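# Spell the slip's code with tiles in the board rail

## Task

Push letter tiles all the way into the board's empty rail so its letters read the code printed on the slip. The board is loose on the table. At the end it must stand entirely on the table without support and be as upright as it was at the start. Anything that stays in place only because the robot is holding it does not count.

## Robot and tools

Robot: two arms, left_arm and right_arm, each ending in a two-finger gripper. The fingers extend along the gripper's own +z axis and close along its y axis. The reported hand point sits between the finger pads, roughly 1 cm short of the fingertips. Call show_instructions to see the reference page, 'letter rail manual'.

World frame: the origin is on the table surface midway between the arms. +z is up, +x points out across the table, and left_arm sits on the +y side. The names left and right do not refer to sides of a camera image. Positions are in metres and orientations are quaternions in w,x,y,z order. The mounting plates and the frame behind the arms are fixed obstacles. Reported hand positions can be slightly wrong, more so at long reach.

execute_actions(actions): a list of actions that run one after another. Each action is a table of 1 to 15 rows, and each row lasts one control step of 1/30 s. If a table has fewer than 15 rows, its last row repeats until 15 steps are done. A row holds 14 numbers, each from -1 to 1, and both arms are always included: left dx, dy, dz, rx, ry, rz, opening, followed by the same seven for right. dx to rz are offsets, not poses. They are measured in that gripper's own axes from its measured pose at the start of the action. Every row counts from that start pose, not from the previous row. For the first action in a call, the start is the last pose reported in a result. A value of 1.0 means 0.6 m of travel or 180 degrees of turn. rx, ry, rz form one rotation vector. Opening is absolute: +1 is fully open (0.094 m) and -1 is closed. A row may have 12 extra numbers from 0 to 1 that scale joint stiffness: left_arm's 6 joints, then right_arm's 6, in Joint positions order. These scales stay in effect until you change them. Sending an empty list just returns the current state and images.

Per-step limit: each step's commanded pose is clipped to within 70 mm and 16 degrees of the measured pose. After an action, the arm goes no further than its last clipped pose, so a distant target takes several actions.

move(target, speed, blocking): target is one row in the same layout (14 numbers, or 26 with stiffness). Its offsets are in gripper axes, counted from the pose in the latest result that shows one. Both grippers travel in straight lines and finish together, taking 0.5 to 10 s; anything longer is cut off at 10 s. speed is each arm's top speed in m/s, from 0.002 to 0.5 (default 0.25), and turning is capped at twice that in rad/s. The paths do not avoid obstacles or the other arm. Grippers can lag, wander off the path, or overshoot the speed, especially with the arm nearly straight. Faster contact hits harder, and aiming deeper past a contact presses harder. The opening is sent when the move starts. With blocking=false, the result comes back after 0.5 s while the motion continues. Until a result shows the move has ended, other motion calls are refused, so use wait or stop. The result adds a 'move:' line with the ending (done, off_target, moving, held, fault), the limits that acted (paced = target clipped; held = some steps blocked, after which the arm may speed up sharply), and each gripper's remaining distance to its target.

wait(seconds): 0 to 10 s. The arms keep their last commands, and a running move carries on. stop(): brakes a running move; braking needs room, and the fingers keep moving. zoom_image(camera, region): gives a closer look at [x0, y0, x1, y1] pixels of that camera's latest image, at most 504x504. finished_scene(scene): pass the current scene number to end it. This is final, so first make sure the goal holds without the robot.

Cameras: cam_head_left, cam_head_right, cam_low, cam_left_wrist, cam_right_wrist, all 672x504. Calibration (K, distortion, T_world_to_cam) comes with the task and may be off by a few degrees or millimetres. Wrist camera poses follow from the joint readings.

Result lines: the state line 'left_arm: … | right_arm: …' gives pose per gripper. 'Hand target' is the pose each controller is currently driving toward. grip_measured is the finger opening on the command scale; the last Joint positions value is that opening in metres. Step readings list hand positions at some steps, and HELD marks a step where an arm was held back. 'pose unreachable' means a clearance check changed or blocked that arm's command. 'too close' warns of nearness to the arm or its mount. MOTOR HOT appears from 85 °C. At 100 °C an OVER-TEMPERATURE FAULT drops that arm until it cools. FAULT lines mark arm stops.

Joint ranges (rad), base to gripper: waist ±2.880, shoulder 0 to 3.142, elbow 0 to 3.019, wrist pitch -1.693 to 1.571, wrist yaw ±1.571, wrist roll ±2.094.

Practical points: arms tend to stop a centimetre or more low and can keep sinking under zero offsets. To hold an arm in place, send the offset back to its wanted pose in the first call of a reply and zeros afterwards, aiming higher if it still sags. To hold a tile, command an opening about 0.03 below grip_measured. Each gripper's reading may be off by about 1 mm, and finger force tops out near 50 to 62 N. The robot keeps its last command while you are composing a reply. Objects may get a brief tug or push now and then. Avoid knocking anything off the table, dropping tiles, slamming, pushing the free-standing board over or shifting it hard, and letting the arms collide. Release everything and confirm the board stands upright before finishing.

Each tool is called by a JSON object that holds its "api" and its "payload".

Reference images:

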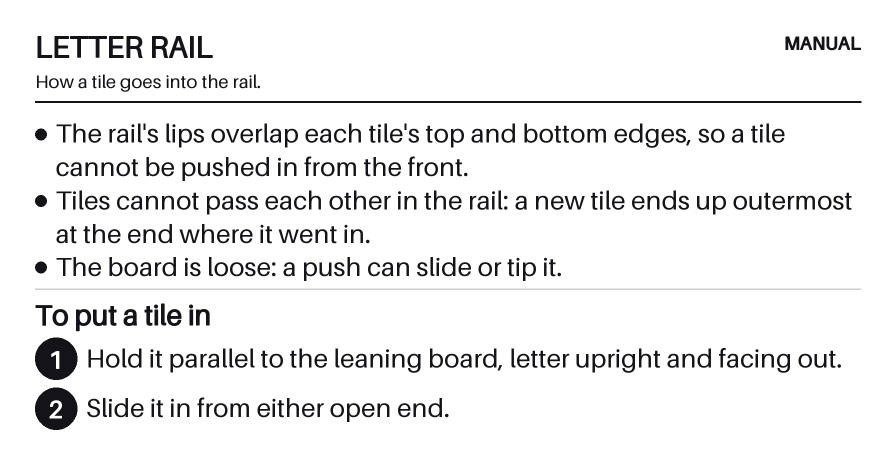

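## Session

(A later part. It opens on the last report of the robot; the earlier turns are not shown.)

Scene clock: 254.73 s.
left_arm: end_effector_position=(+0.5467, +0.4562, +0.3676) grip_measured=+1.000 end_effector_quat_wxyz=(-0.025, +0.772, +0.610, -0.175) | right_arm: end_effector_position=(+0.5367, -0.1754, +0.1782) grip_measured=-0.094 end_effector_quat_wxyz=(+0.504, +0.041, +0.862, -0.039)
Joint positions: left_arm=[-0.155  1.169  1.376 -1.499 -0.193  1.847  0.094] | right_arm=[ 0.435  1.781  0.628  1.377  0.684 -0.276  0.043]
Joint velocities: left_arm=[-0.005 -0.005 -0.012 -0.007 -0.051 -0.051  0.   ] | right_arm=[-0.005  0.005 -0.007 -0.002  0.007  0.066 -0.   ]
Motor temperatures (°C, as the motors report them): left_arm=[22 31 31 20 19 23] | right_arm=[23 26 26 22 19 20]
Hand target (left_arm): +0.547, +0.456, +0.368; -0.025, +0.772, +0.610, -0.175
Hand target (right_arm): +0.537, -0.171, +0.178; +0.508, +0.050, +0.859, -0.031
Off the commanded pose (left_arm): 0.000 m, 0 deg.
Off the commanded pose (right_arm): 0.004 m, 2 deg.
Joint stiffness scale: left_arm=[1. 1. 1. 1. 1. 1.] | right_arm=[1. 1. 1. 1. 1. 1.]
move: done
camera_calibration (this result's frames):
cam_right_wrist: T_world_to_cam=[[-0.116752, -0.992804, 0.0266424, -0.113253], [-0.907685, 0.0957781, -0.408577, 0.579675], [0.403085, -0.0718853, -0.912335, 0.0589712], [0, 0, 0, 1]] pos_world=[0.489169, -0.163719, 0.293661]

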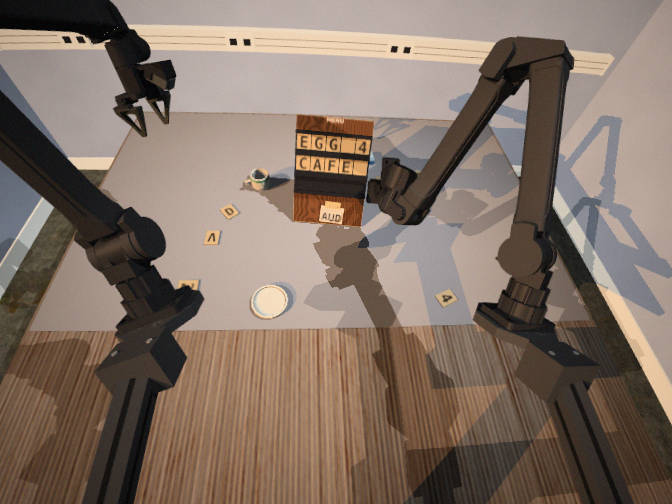

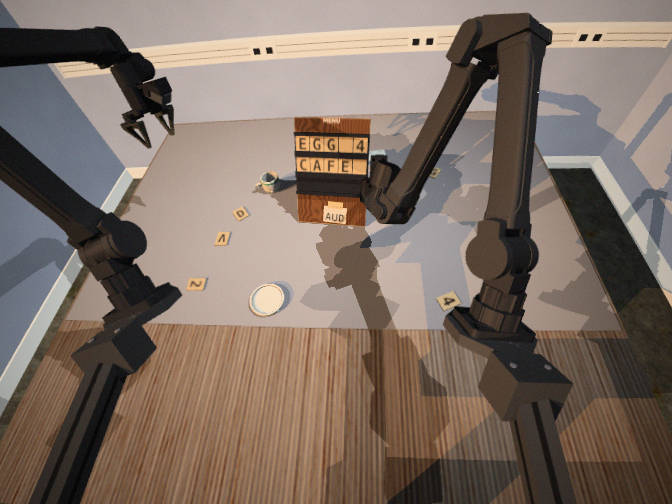

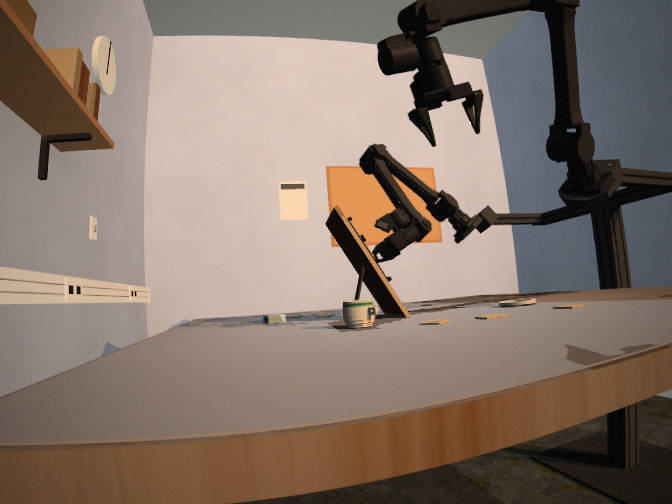

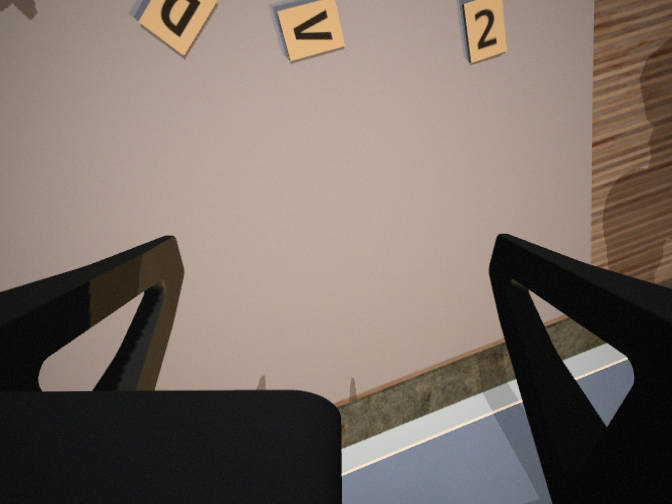

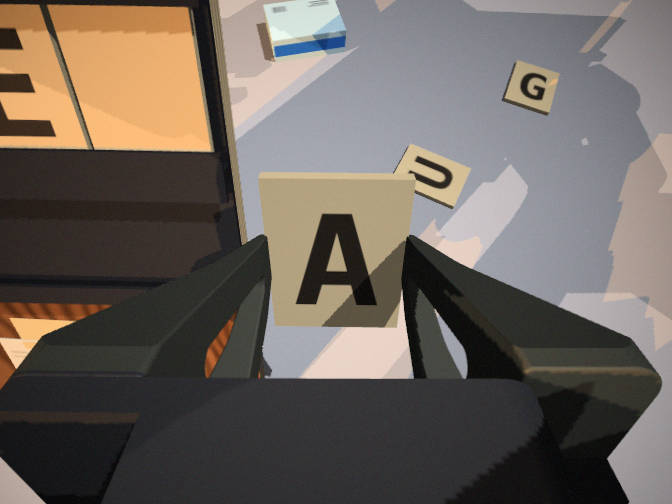

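{"api": "zoom_image", "payload": {"camera": "cam_right_wrist", "region": [0, 0, 430, 340]}}

Region (0, 0, 430, 340) of cam_right_wrist's 672x504 image, scaled by 1.172, with more detail than that image has; it fills the top 399 rows of this view, and the rest is white.

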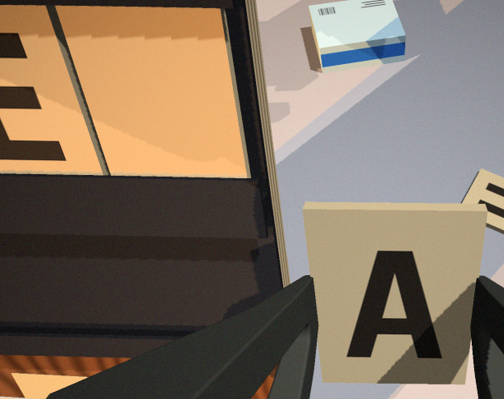

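{"api": "move", "payload": {"target": [0,0,0,0,0,0,1, 0.029,0.0,0.04,-0.0007,-0.0032,0.013,-0.125], "speed": 0.06}}

{"api": "zoom_image", "payload": {"camera": "cam_right_wrist", "region": [0, 0, 430, 340]}}

Scene clock: 303.97 s.
left_arm: end_effector_position=(+0.5467, +0.4562, +0.3676) grip_measured=+1.000 end_effector_quat_wxyz=(-0.025, +0.772, +0.610, -0.175) | right_arm: end_effector_position=(+0.5460, -0.1752, +0.1533) grip_measured=-0.094 end_effector_quat_wxyz=(+0.504, +0.046, +0.862, -0.029)
Joint positions: left_arm=[-0.155  1.169  1.376 -1.499 -0.193  1.847  0.094] | right_arm=[ 0.395  1.843  0.674  1.382  0.635 -0.244  0.043]
Joint velocities: left_arm=[-0.015 -0.015 -0.002 -0.017 -0.007  0.037  0.   ] | right_arm=[-0.005 -0.005  0.002 -0.007  0.051  0.037 -0.   ]
Motor temperatures (°C, as the motors report them): left_arm=[22 32 31 20 19 23] | right_arm=[23 26 25 22 19 20]
Hand target (left_arm): +0.547, +0.456, +0.368; -0.025, +0.772, +0.610, -0.175
Hand target (right_arm): +0.549, -0.178, +0.151; +0.509, +0.057, +0.859, -0.028
Off the commanded pose (left_arm): 0.000 m, 0 deg.
Off the commanded pose (right_arm): 0.004 m, 2 deg.
Joint stiffness scale: left_arm=[1. 1. 1. 1. 1. 1.] | right_arm=[1. 1. 1. 1. 1. 1.]
move: done
camera_calibration (this result's frames):
cam_right_wrist: T_world_to_cam=[[-0.116381, -0.993189, 0.00549277, -0.108281], [-0.907218, 0.104053, -0.407589, 0.578968], [0.404241, -0.0524188, -0.913149, 0.0354562], [0, 0, 0, 1]] pos_world=[0.498315, -0.165929, 0.268952]

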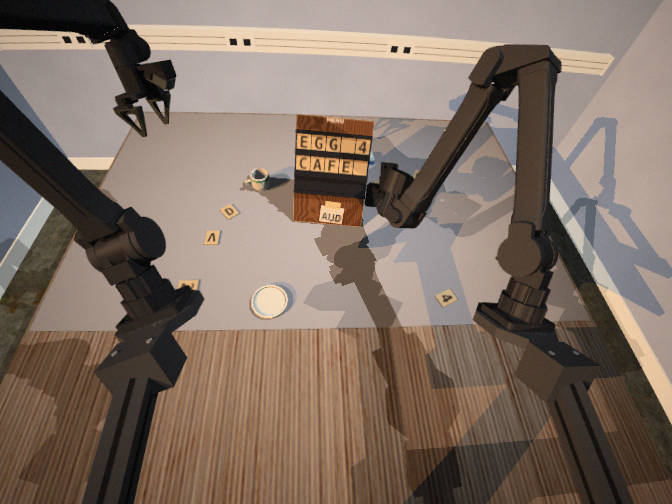

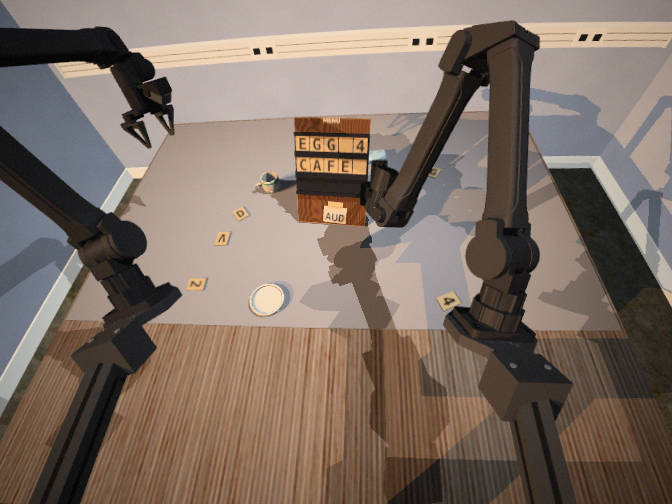

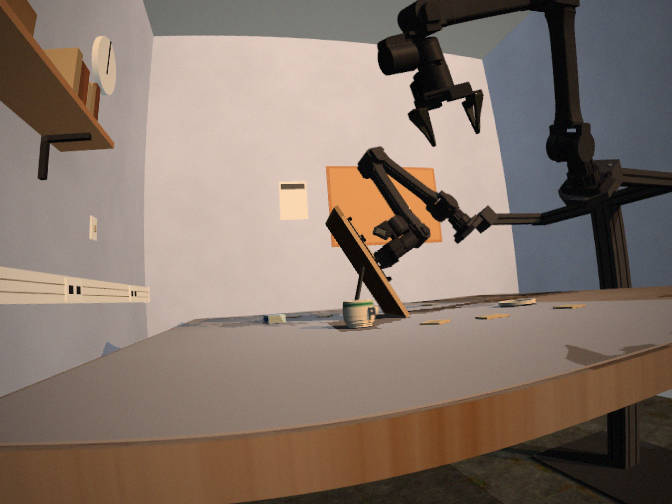

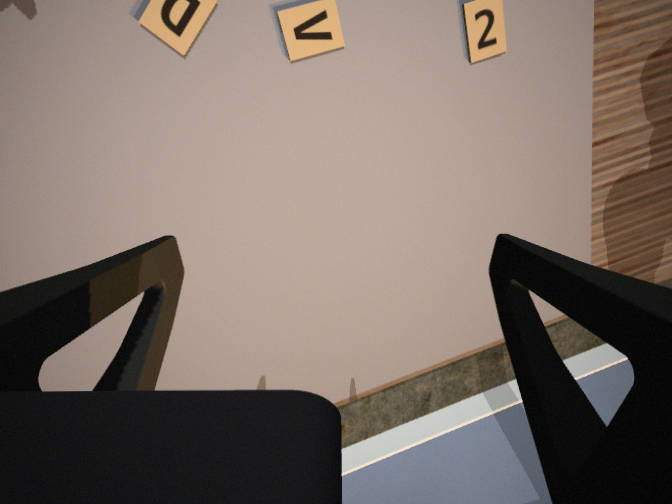

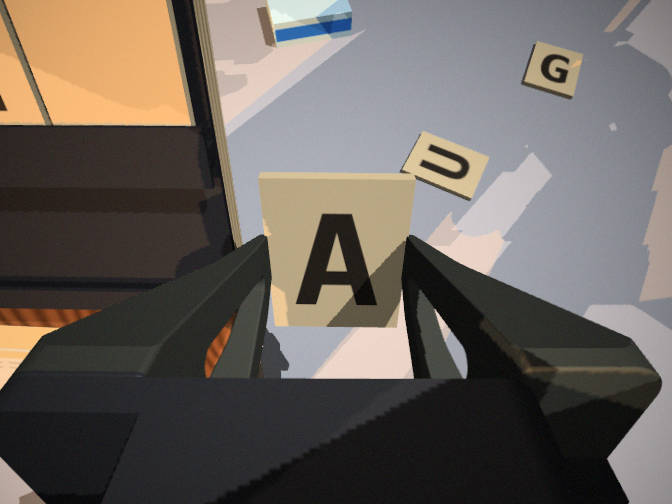

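Region (0, 0, 430, 340) of cam_right_wrist's 672x504 image, scaled by 1.172, with more detail than that image has; it fills the top 399 rows of this view, and the rest is white.

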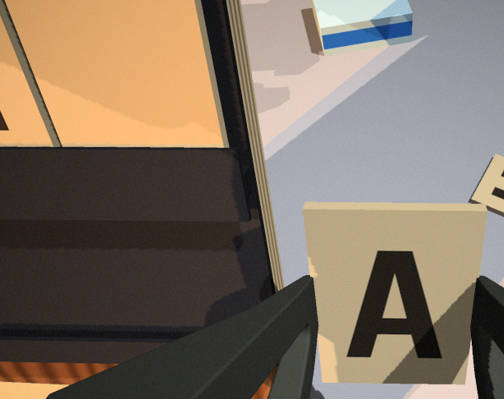

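{"api": "zoom_image", "payload": {"camera": "cam_right_wrist", "region": [150, 90, 290, 250]}}

{"api": "zoom_image", "payload": {"camera": "cam_right_wrist", "region": [0, 0, 220, 140]}}

Region (150, 90, 290, 250) of cam_right_wrist's 672x504 image, scaled by 3.150, with more detail than that image has; it fills the left 441 columns of this view, and the rest is white.

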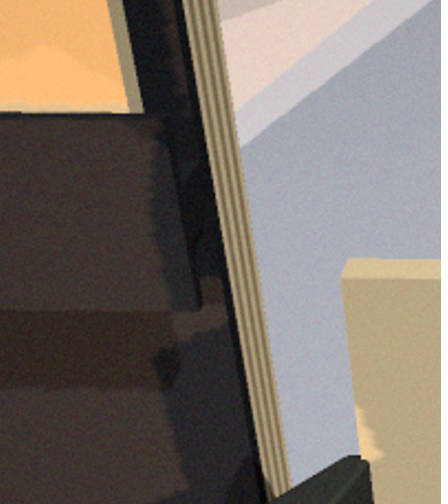

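Region (0, 0, 220, 140) of cam_right_wrist's 672x504 image, scaled by 2.291, with more detail than that image has; it fills the top 321 rows of this view, and the rest is white.

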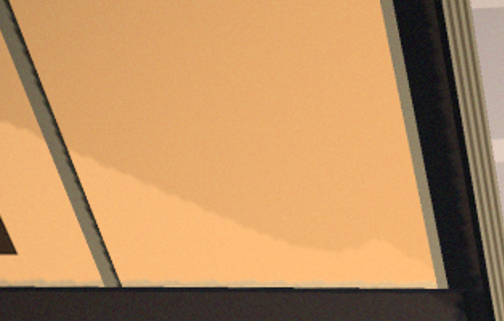

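{"api": "zoom_image", "payload": {"camera": "cam_right_wrist", "region": [245, 160, 425, 340]}}

Region (245, 160, 425, 340) of cam_right_wrist's 672x504 image, scaled by 2.800, with more detail than that image has.

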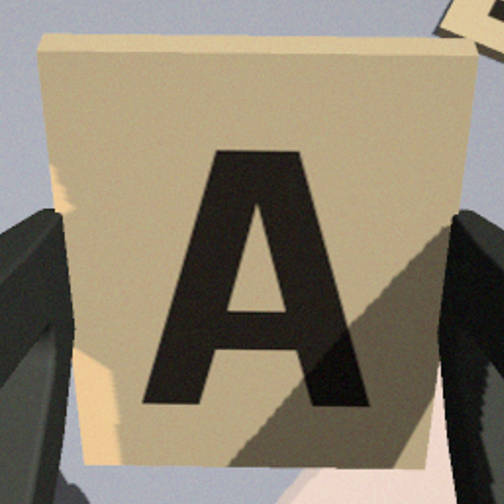

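{"api": "move", "payload": {"target": [0,0,0,0,0,0,1, 0.01,0.0233,0.03,0.0029,-0.0035,0.0065,-0.125], "speed": 0.04}}

{"api": "zoom_image", "payload": {"camera": "cam_right_wrist", "region": [0, 0, 300, 300]}}

Scene clock: 342.57 s.
left_arm: end_effector_position=(+0.5467, +0.4562, +0.3676) grip_measured=+1.000 end_effector_quat_wxyz=(-0.025, +0.772, +0.610, -0.175) | right_arm: end_effector_position=(+0.5604, -0.1649, +0.1440) grip_measured=-0.094 end_effector_quat_wxyz=(+0.510, +0.053, +0.858, -0.030)
Joint positions: left_arm=[-0.155  1.169  1.376 -1.499 -0.193  1.847  0.094] | right_arm=[ 0.395  1.885  0.736  1.382  0.639 -0.242  0.043]
Joint velocities: left_arm=[ 0.005  0.005 -0.002 -0.002 -0.051  0.007  0.   ] | right_arm=[-0.005 -0.015 -0.002 -0.012  0.022  0.007 -0.   ]
Motor temperatures (°C, as the motors report them): left_arm=[22 32 31 20 19 23] | right_arm=[23 26 25 23 19 20]
Hand target (left_arm): +0.547, +0.456, +0.368; -0.025, +0.772, +0.610, -0.175
Hand target (right_arm): +0.560, -0.163, +0.139; +0.509, +0.057, +0.859, -0.029
Off the commanded pose (left_arm): 0.000 m, 0 deg.
Off the commanded pose (right_arm): 0.005 m, 0 deg.
Joint stiffness scale: left_arm=[1. 1. 1. 1. 1. 1.] | right_arm=[1. 1. 1. 1. 1. 1.]
move: done
camera_calibration (this result's frames):
cam_right_wrist: T_world_to_cam=[[-0.130017, -0.991507, -0.00295928, -0.0872074], [-0.899209, 0.11917, -0.420976, 0.587078], [0.417754, -0.0520729, -0.907067, 0.01329], [0, 0, 0, 1]] pos_world=[0.511015, -0.155737, 0.258943]

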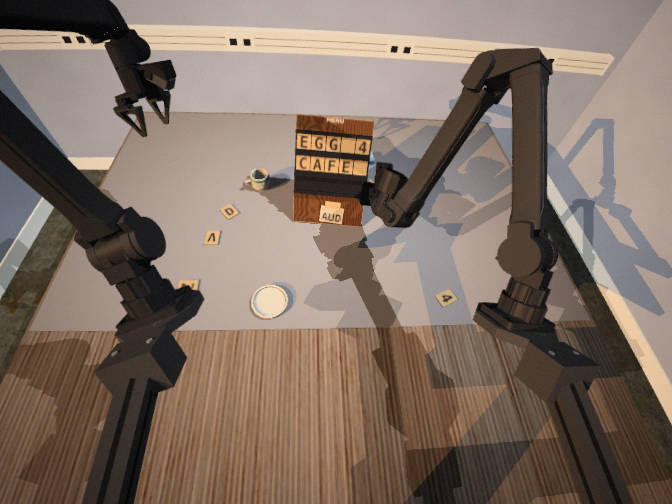

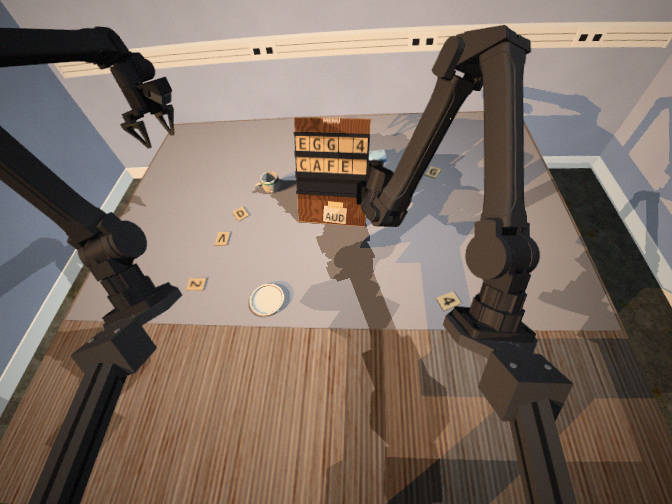

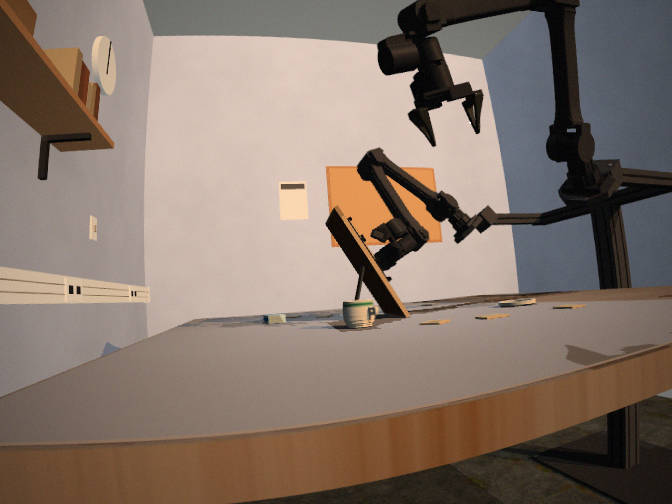

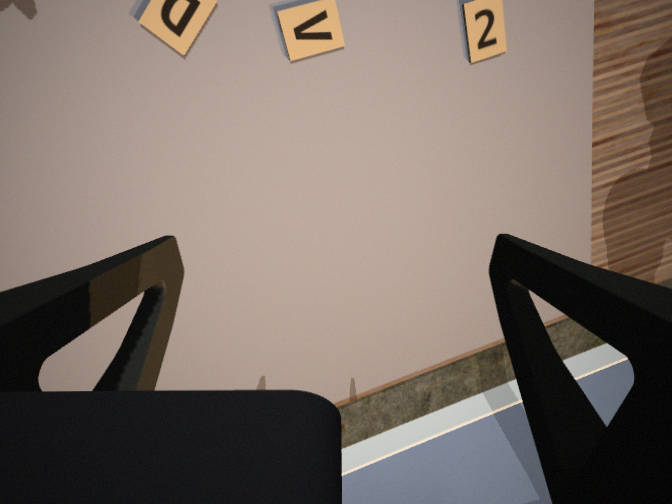

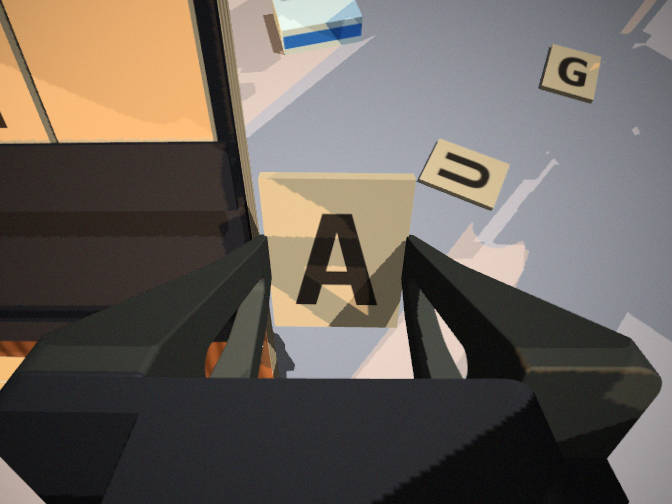

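Region (0, 0, 300, 300) of cam_right_wrist's 672x504 image, scaled by 1.680, with more detail than that image has.

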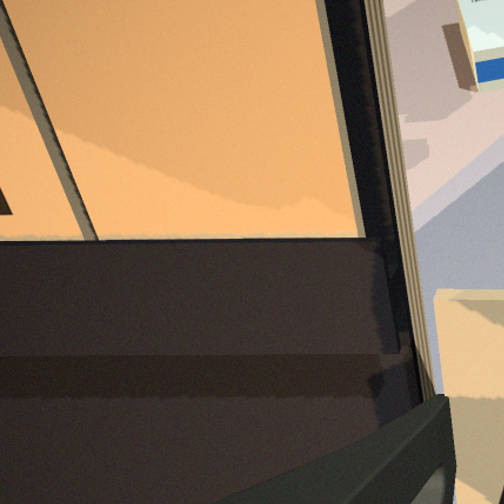

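{"api": "move", "payload": {"target": [0,0,0,0,0,0,1, 0.0153,0.0034,0.0102,-0.012,0,-0.002,-0.125], "speed": 0.02}}

{"api": "zoom_image", "payload": {"camera": "cam_right_wrist", "region": [0, 0, 300, 300]}}

Scene clock: 384.83 s.
left_arm: end_effector_position=(+0.5467, +0.4562, +0.3676) grip_measured=+1.000 end_effector_quat_wxyz=(-0.025, +0.772, +0.610, -0.175) | right_arm: end_effector_position=(+0.5614, -0.1606, +0.1409) grip_measured=-0.094 end_effector_quat_wxyz=(+0.514, +0.040, +0.857, -0.012)
Joint positions: left_arm=[-0.155  1.169  1.376 -1.499 -0.193  1.847  0.094] | right_arm=[ 0.385  1.892  0.736  1.382  0.585 -0.242  0.043]
Joint velocities: left_arm=[-0.015 -0.015  0.002 -0.002 -0.066  0.037  0.   ] | right_arm=[-0.015  0.005 -0.002 -0.007 -0.007  0.022  0.001]
Motor temperatures (°C, as the motors report them): left_arm=[22 33 32 20 19 23] | right_arm=[23 26 25 22 19 20]
Hand target (left_arm): +0.547, +0.456, +0.368; -0.025, +0.772, +0.610, -0.175
Hand target (right_arm): +0.561, -0.163, +0.133; +0.511, +0.041, +0.858, -0.015
Off the commanded pose (left_arm): 0.000 m, 0 deg.
Off the commanded pose (right_arm): 0.008 m, 1 deg.
Joint stiffness scale: left_arm=[1. 1. 1. 1. 1. 1.] | right_arm=[1. 1. 1. 1. 1. 1.]
move: done
camera_calibration (this result's frames):
cam_right_wrist: T_world_to_cam=[[-0.088526, -0.995895, -0.0188508, -0.104533], [-0.899895, 0.0880771, -0.42712, 0.582463], [0.427028, -0.0208475, -0.903998, 0.00960019], [0, 0, 0, 1]] pos_world=[0.510802, -0.155205, 0.25549]

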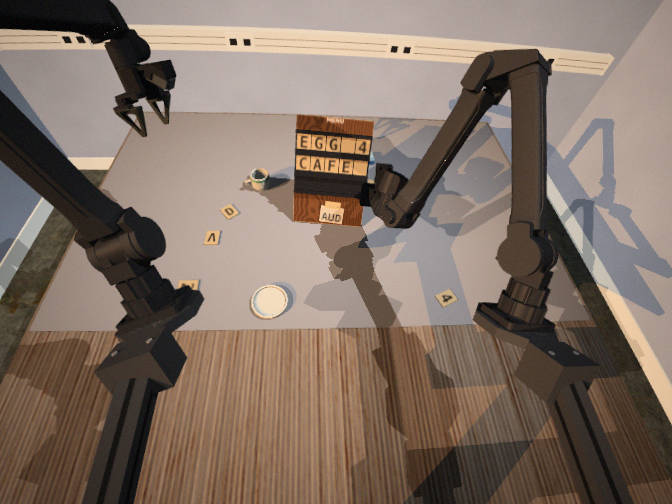

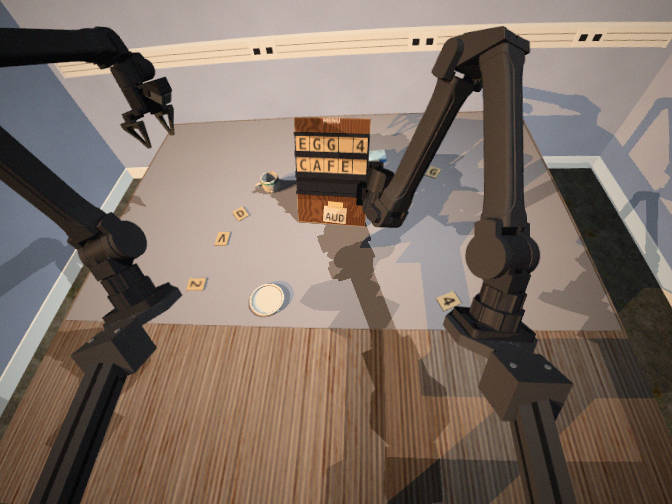

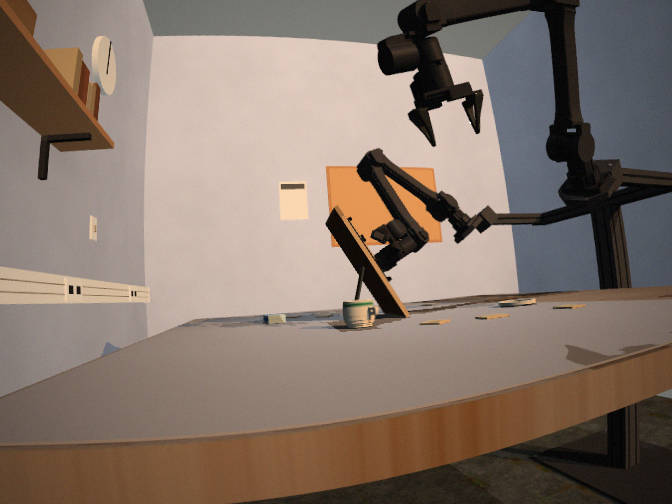

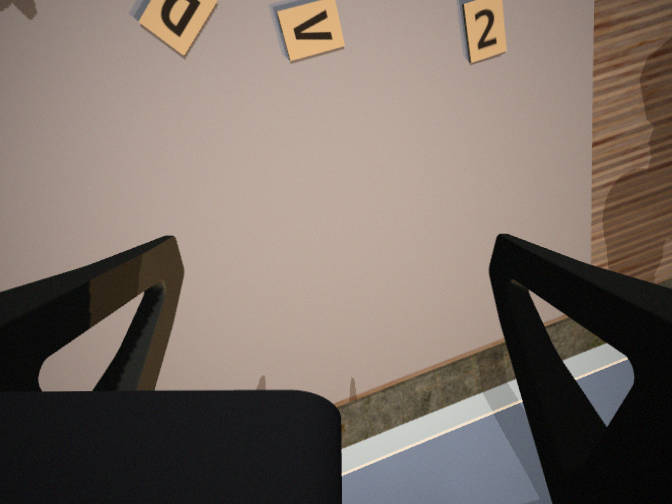

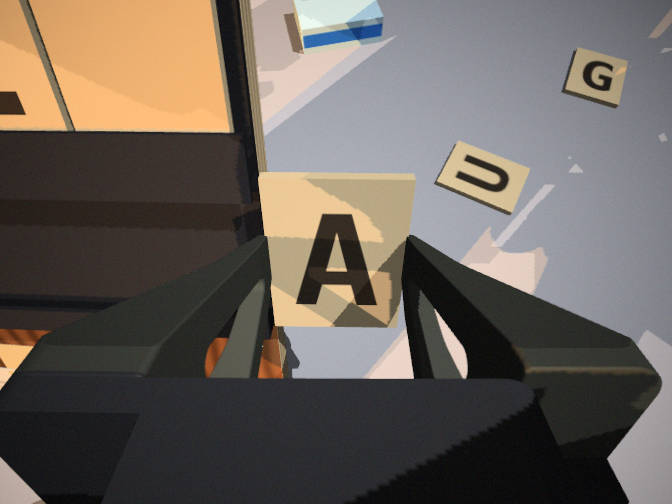

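Region (0, 0, 300, 300) of cam_right_wrist's 672x504 image, scaled by 1.680, with more detail than that image has.

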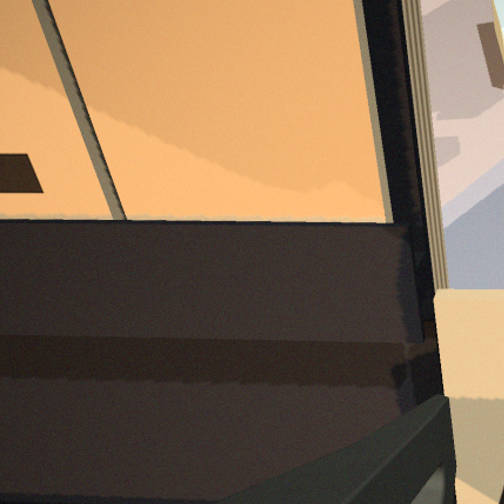

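{"api": "move", "payload": {"target": [0,0,0,0,0,0,1, 0.0168,-0.0042,0.0123,0.008,0.003,0,-0.125], "speed": 0.02}}

{"api": "zoom_image", "payload": {"camera": "cam_right_wrist", "region": [0, 0, 300, 300]}}

Scene clock: 406.47 s.
left_arm: end_effector_position=(+0.5467, +0.4562, +0.3676) grip_measured=+1.000 end_effector_quat_wxyz=(-0.025, +0.772, +0.610, -0.175) | right_arm: end_effector_position=(+0.5624, -0.1600, +0.1359) grip_measured=-0.094 end_effector_quat_wxyz=(+0.512, +0.043, +0.858, -0.019)
Joint positions: left_arm=[-0.155  1.169  1.376 -1.499 -0.193  1.847  0.094] | right_arm=[ 0.385  1.906  0.75   1.382  0.6   -0.242  0.043]
Joint velocities: left_arm=[-0.005 -0.005  0.002  0.002 -0.022 -0.051  0.   ] | right_arm=[-0.005 -0.015 -0.007 -0.002 -0.022 -0.007  0.001]
Motor temperatures (°C, as the motors report them): left_arm=[22 33 32 20 19 23] | right_arm=[23 26 25 22 19 20]
Hand target (left_arm): +0.547, +0.456, +0.368; -0.025, +0.772, +0.610, -0.175
Hand target (right_arm): +0.563, -0.163, +0.129; +0.509, +0.046, +0.859, -0.023
Off the commanded pose (left_arm): 0.000 m, 0 deg.
Off the commanded pose (right_arm): 0.008 m, 1 deg.
Joint stiffness scale: left_arm=[1. 1. 1. 1. 1. 1.] | right_arm=[1. 1. 1. 1. 1. 1.]
move: done
camera_calibration (this result's frames):
cam_right_wrist: T_world_to_cam=[[-0.100866, -0.994831, -0.0116765, -0.0978534], [-0.900875, 0.0963077, -0.42326, 0.582552], [0.422197, -0.0321736, -0.905933, 0.00585483], [0, 0, 0, 1]] pos_world=[0.512464, -0.153263, 0.250733]

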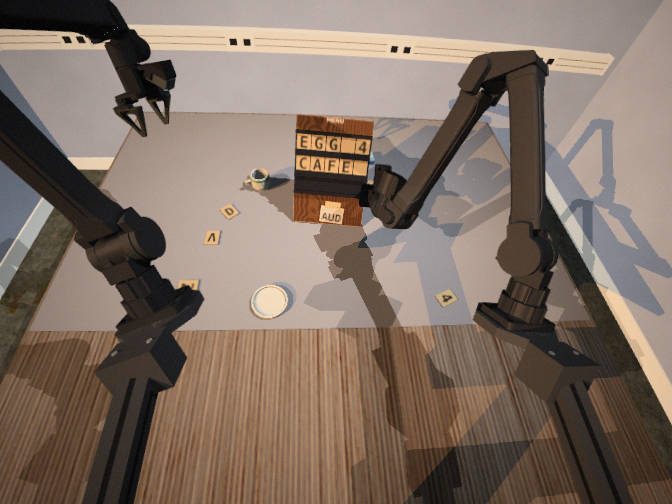

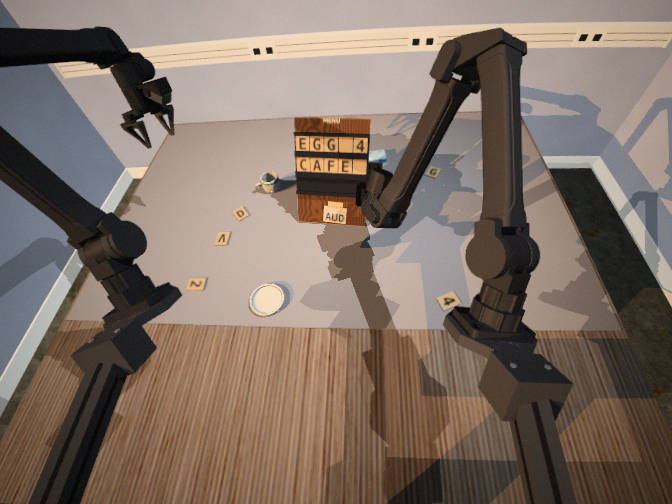

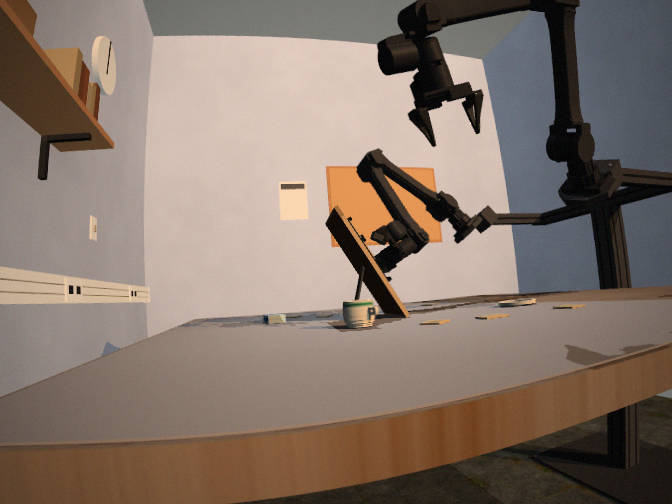

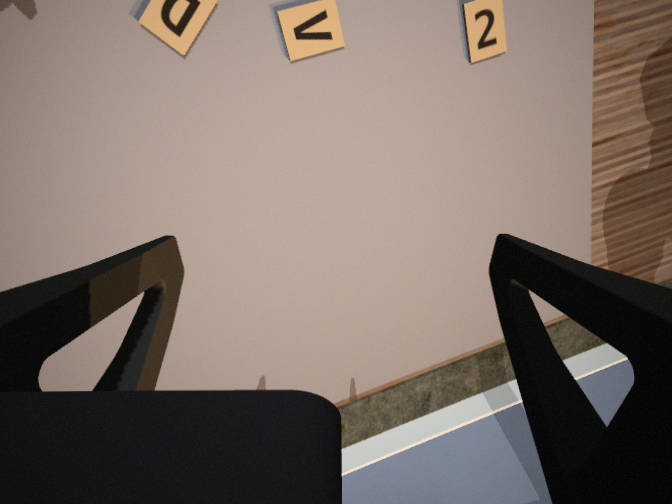

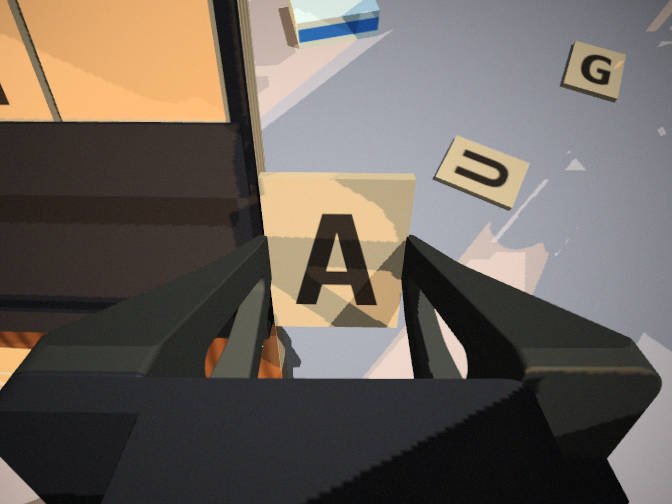

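Region (0, 0, 300, 300) of cam_right_wrist's 672x504 image, scaled by 1.680, with more detail than that image has.

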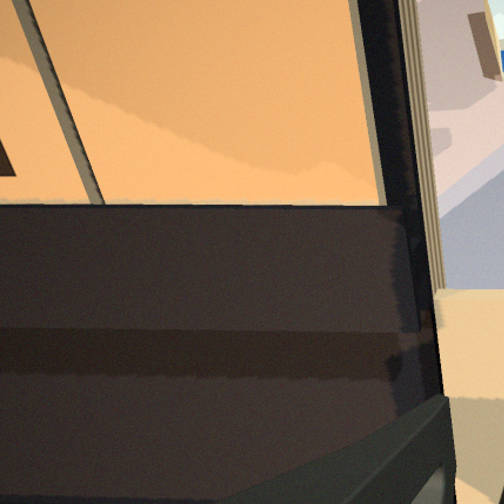

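{"api": "zoom_image", "payload": {"camera": "cam_right_wrist", "region": [210, 100, 310, 250]}}

{"api": "zoom_image", "payload": {"camera": "cam_head_right", "region": [320, 140, 420, 230]}}

Region (210, 100, 310, 250) of cam_right_wrist's 672x504 image, scaled by 3.360, with more detail than that image has.

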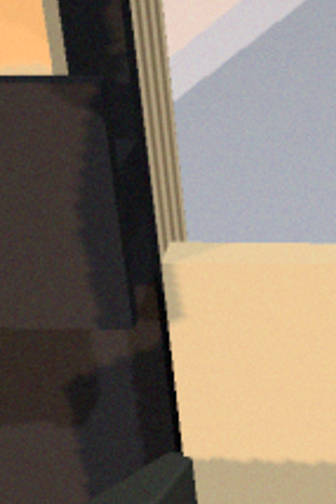

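Region (320, 140, 420, 230) of cam_head_right's 672x504 image, scaled by 5.040, with more detail than that image has; it fills the top 454 rows of this view, and the rest is white.

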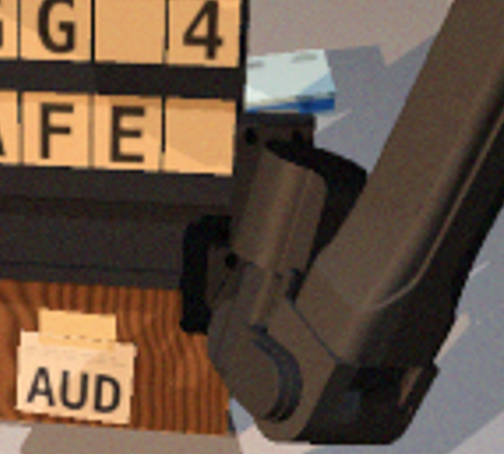

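{"api": "move", "payload": {"target": [0,0,0,0,0,0,1, 0.0094,-0.005,0.0134,0.0032,0.0019,0.0003,-0.125], "speed": 0.01}}

{"api": "zoom_image", "payload": {"camera": "cam_right_wrist", "region": [0, 0, 300, 300]}}

Scene clock: 423.83 s.
left_arm: end_effector_position=(+0.5467, +0.4562, +0.3676) grip_measured=+1.000 end_effector_quat_wxyz=(-0.025, +0.772, +0.610, -0.175) | right_arm: end_effector_position=(+0.5655, -0.1604, +0.1363) grip_measured=-0.094 end_effector_quat_wxyz=(+0.514, +0.045, +0.856, -0.019)
Joint positions: left_arm=[-0.155  1.169  1.376 -1.499 -0.193  1.847  0.094] | right_arm=[ 0.383  1.906  0.756  1.381  0.599 -0.242  0.043]
Joint velocities: left_arm=[ 0.015 -0.015  0.012  0.002 -0.007 -0.022  0.   ] | right_arm=[ 0.005 -0.005 -0.002 -0.012 -0.066 -0.022  0.001]
Motor temperatures (°C, as the motors report them): left_arm=[22 33 32 20 19 23] | right_arm=[23 26 25 22 19 20]
Hand target (left_arm): +0.547, +0.456, +0.368; -0.025, +0.772, +0.610, -0.175
Hand target (right_arm): +0.566, -0.163, +0.127; +0.509, +0.046, +0.859, -0.023
Off the commanded pose (left_arm): 0.000 m, 0 deg.
Off the commanded pose (right_arm): 0.010 m, 1 deg.
Joint stiffness scale: left_arm=[1. 1. 1. 1. 1. 1.] | right_arm=[1. 1. 1. 1. 1. 1.]
move: done
camera_calibration (this result's frames):
cam_right_wrist: T_world_to_cam=[[-0.104161, -0.994474, -0.0131123, -0.0957893], [-0.898554, 0.0997498, -0.427376, 0.585324], [0.426323, -0.0327341, -0.903979, 0.00216967], [0, 0, 0, 1]] pos_world=[0.515043, -0.153575, 0.250859]

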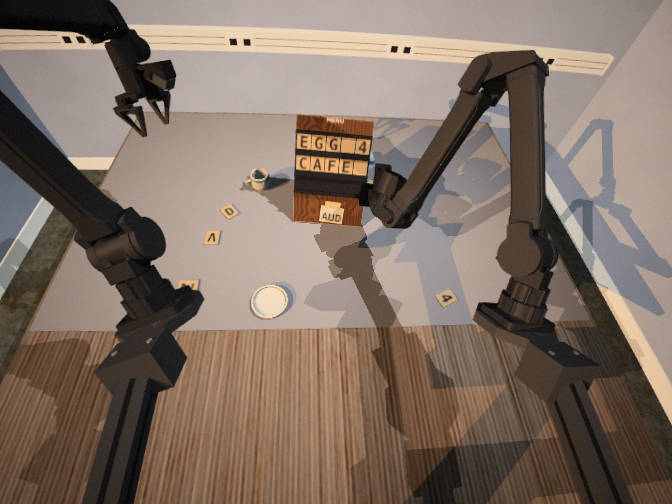

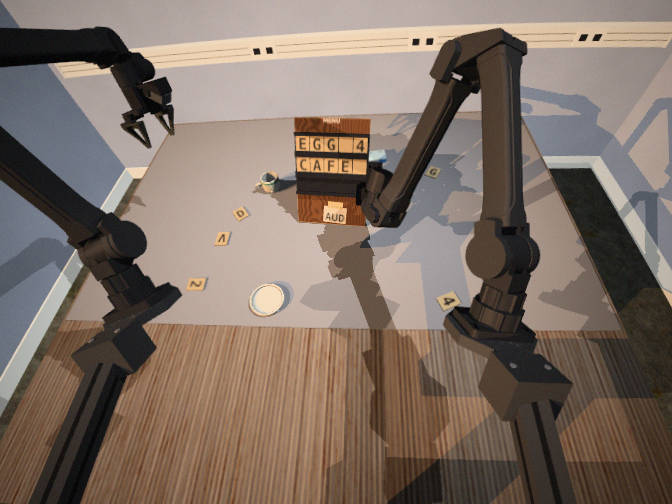

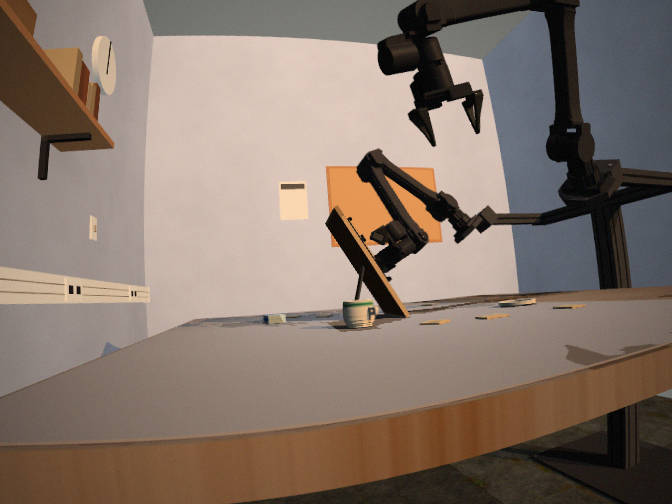

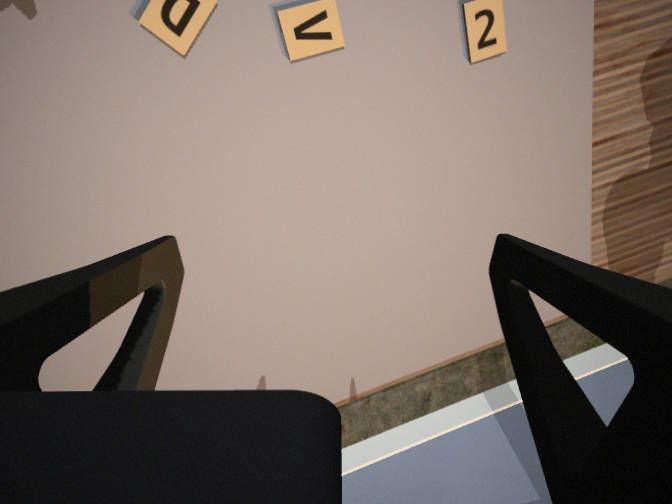

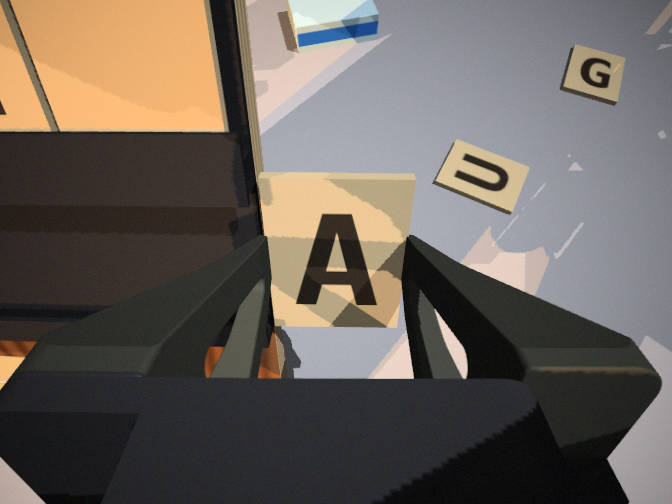

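Region (0, 0, 300, 300) of cam_right_wrist's 672x504 image, scaled by 1.680, with more detail than that image has.

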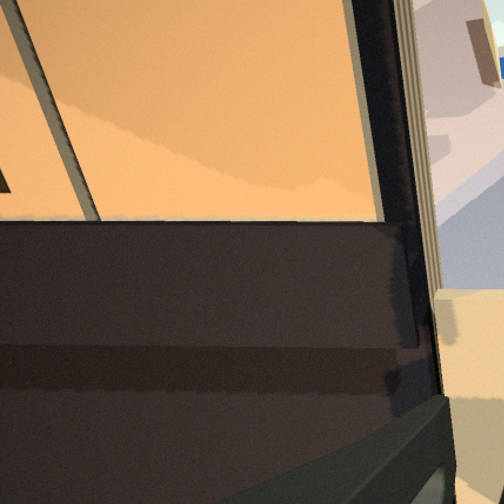

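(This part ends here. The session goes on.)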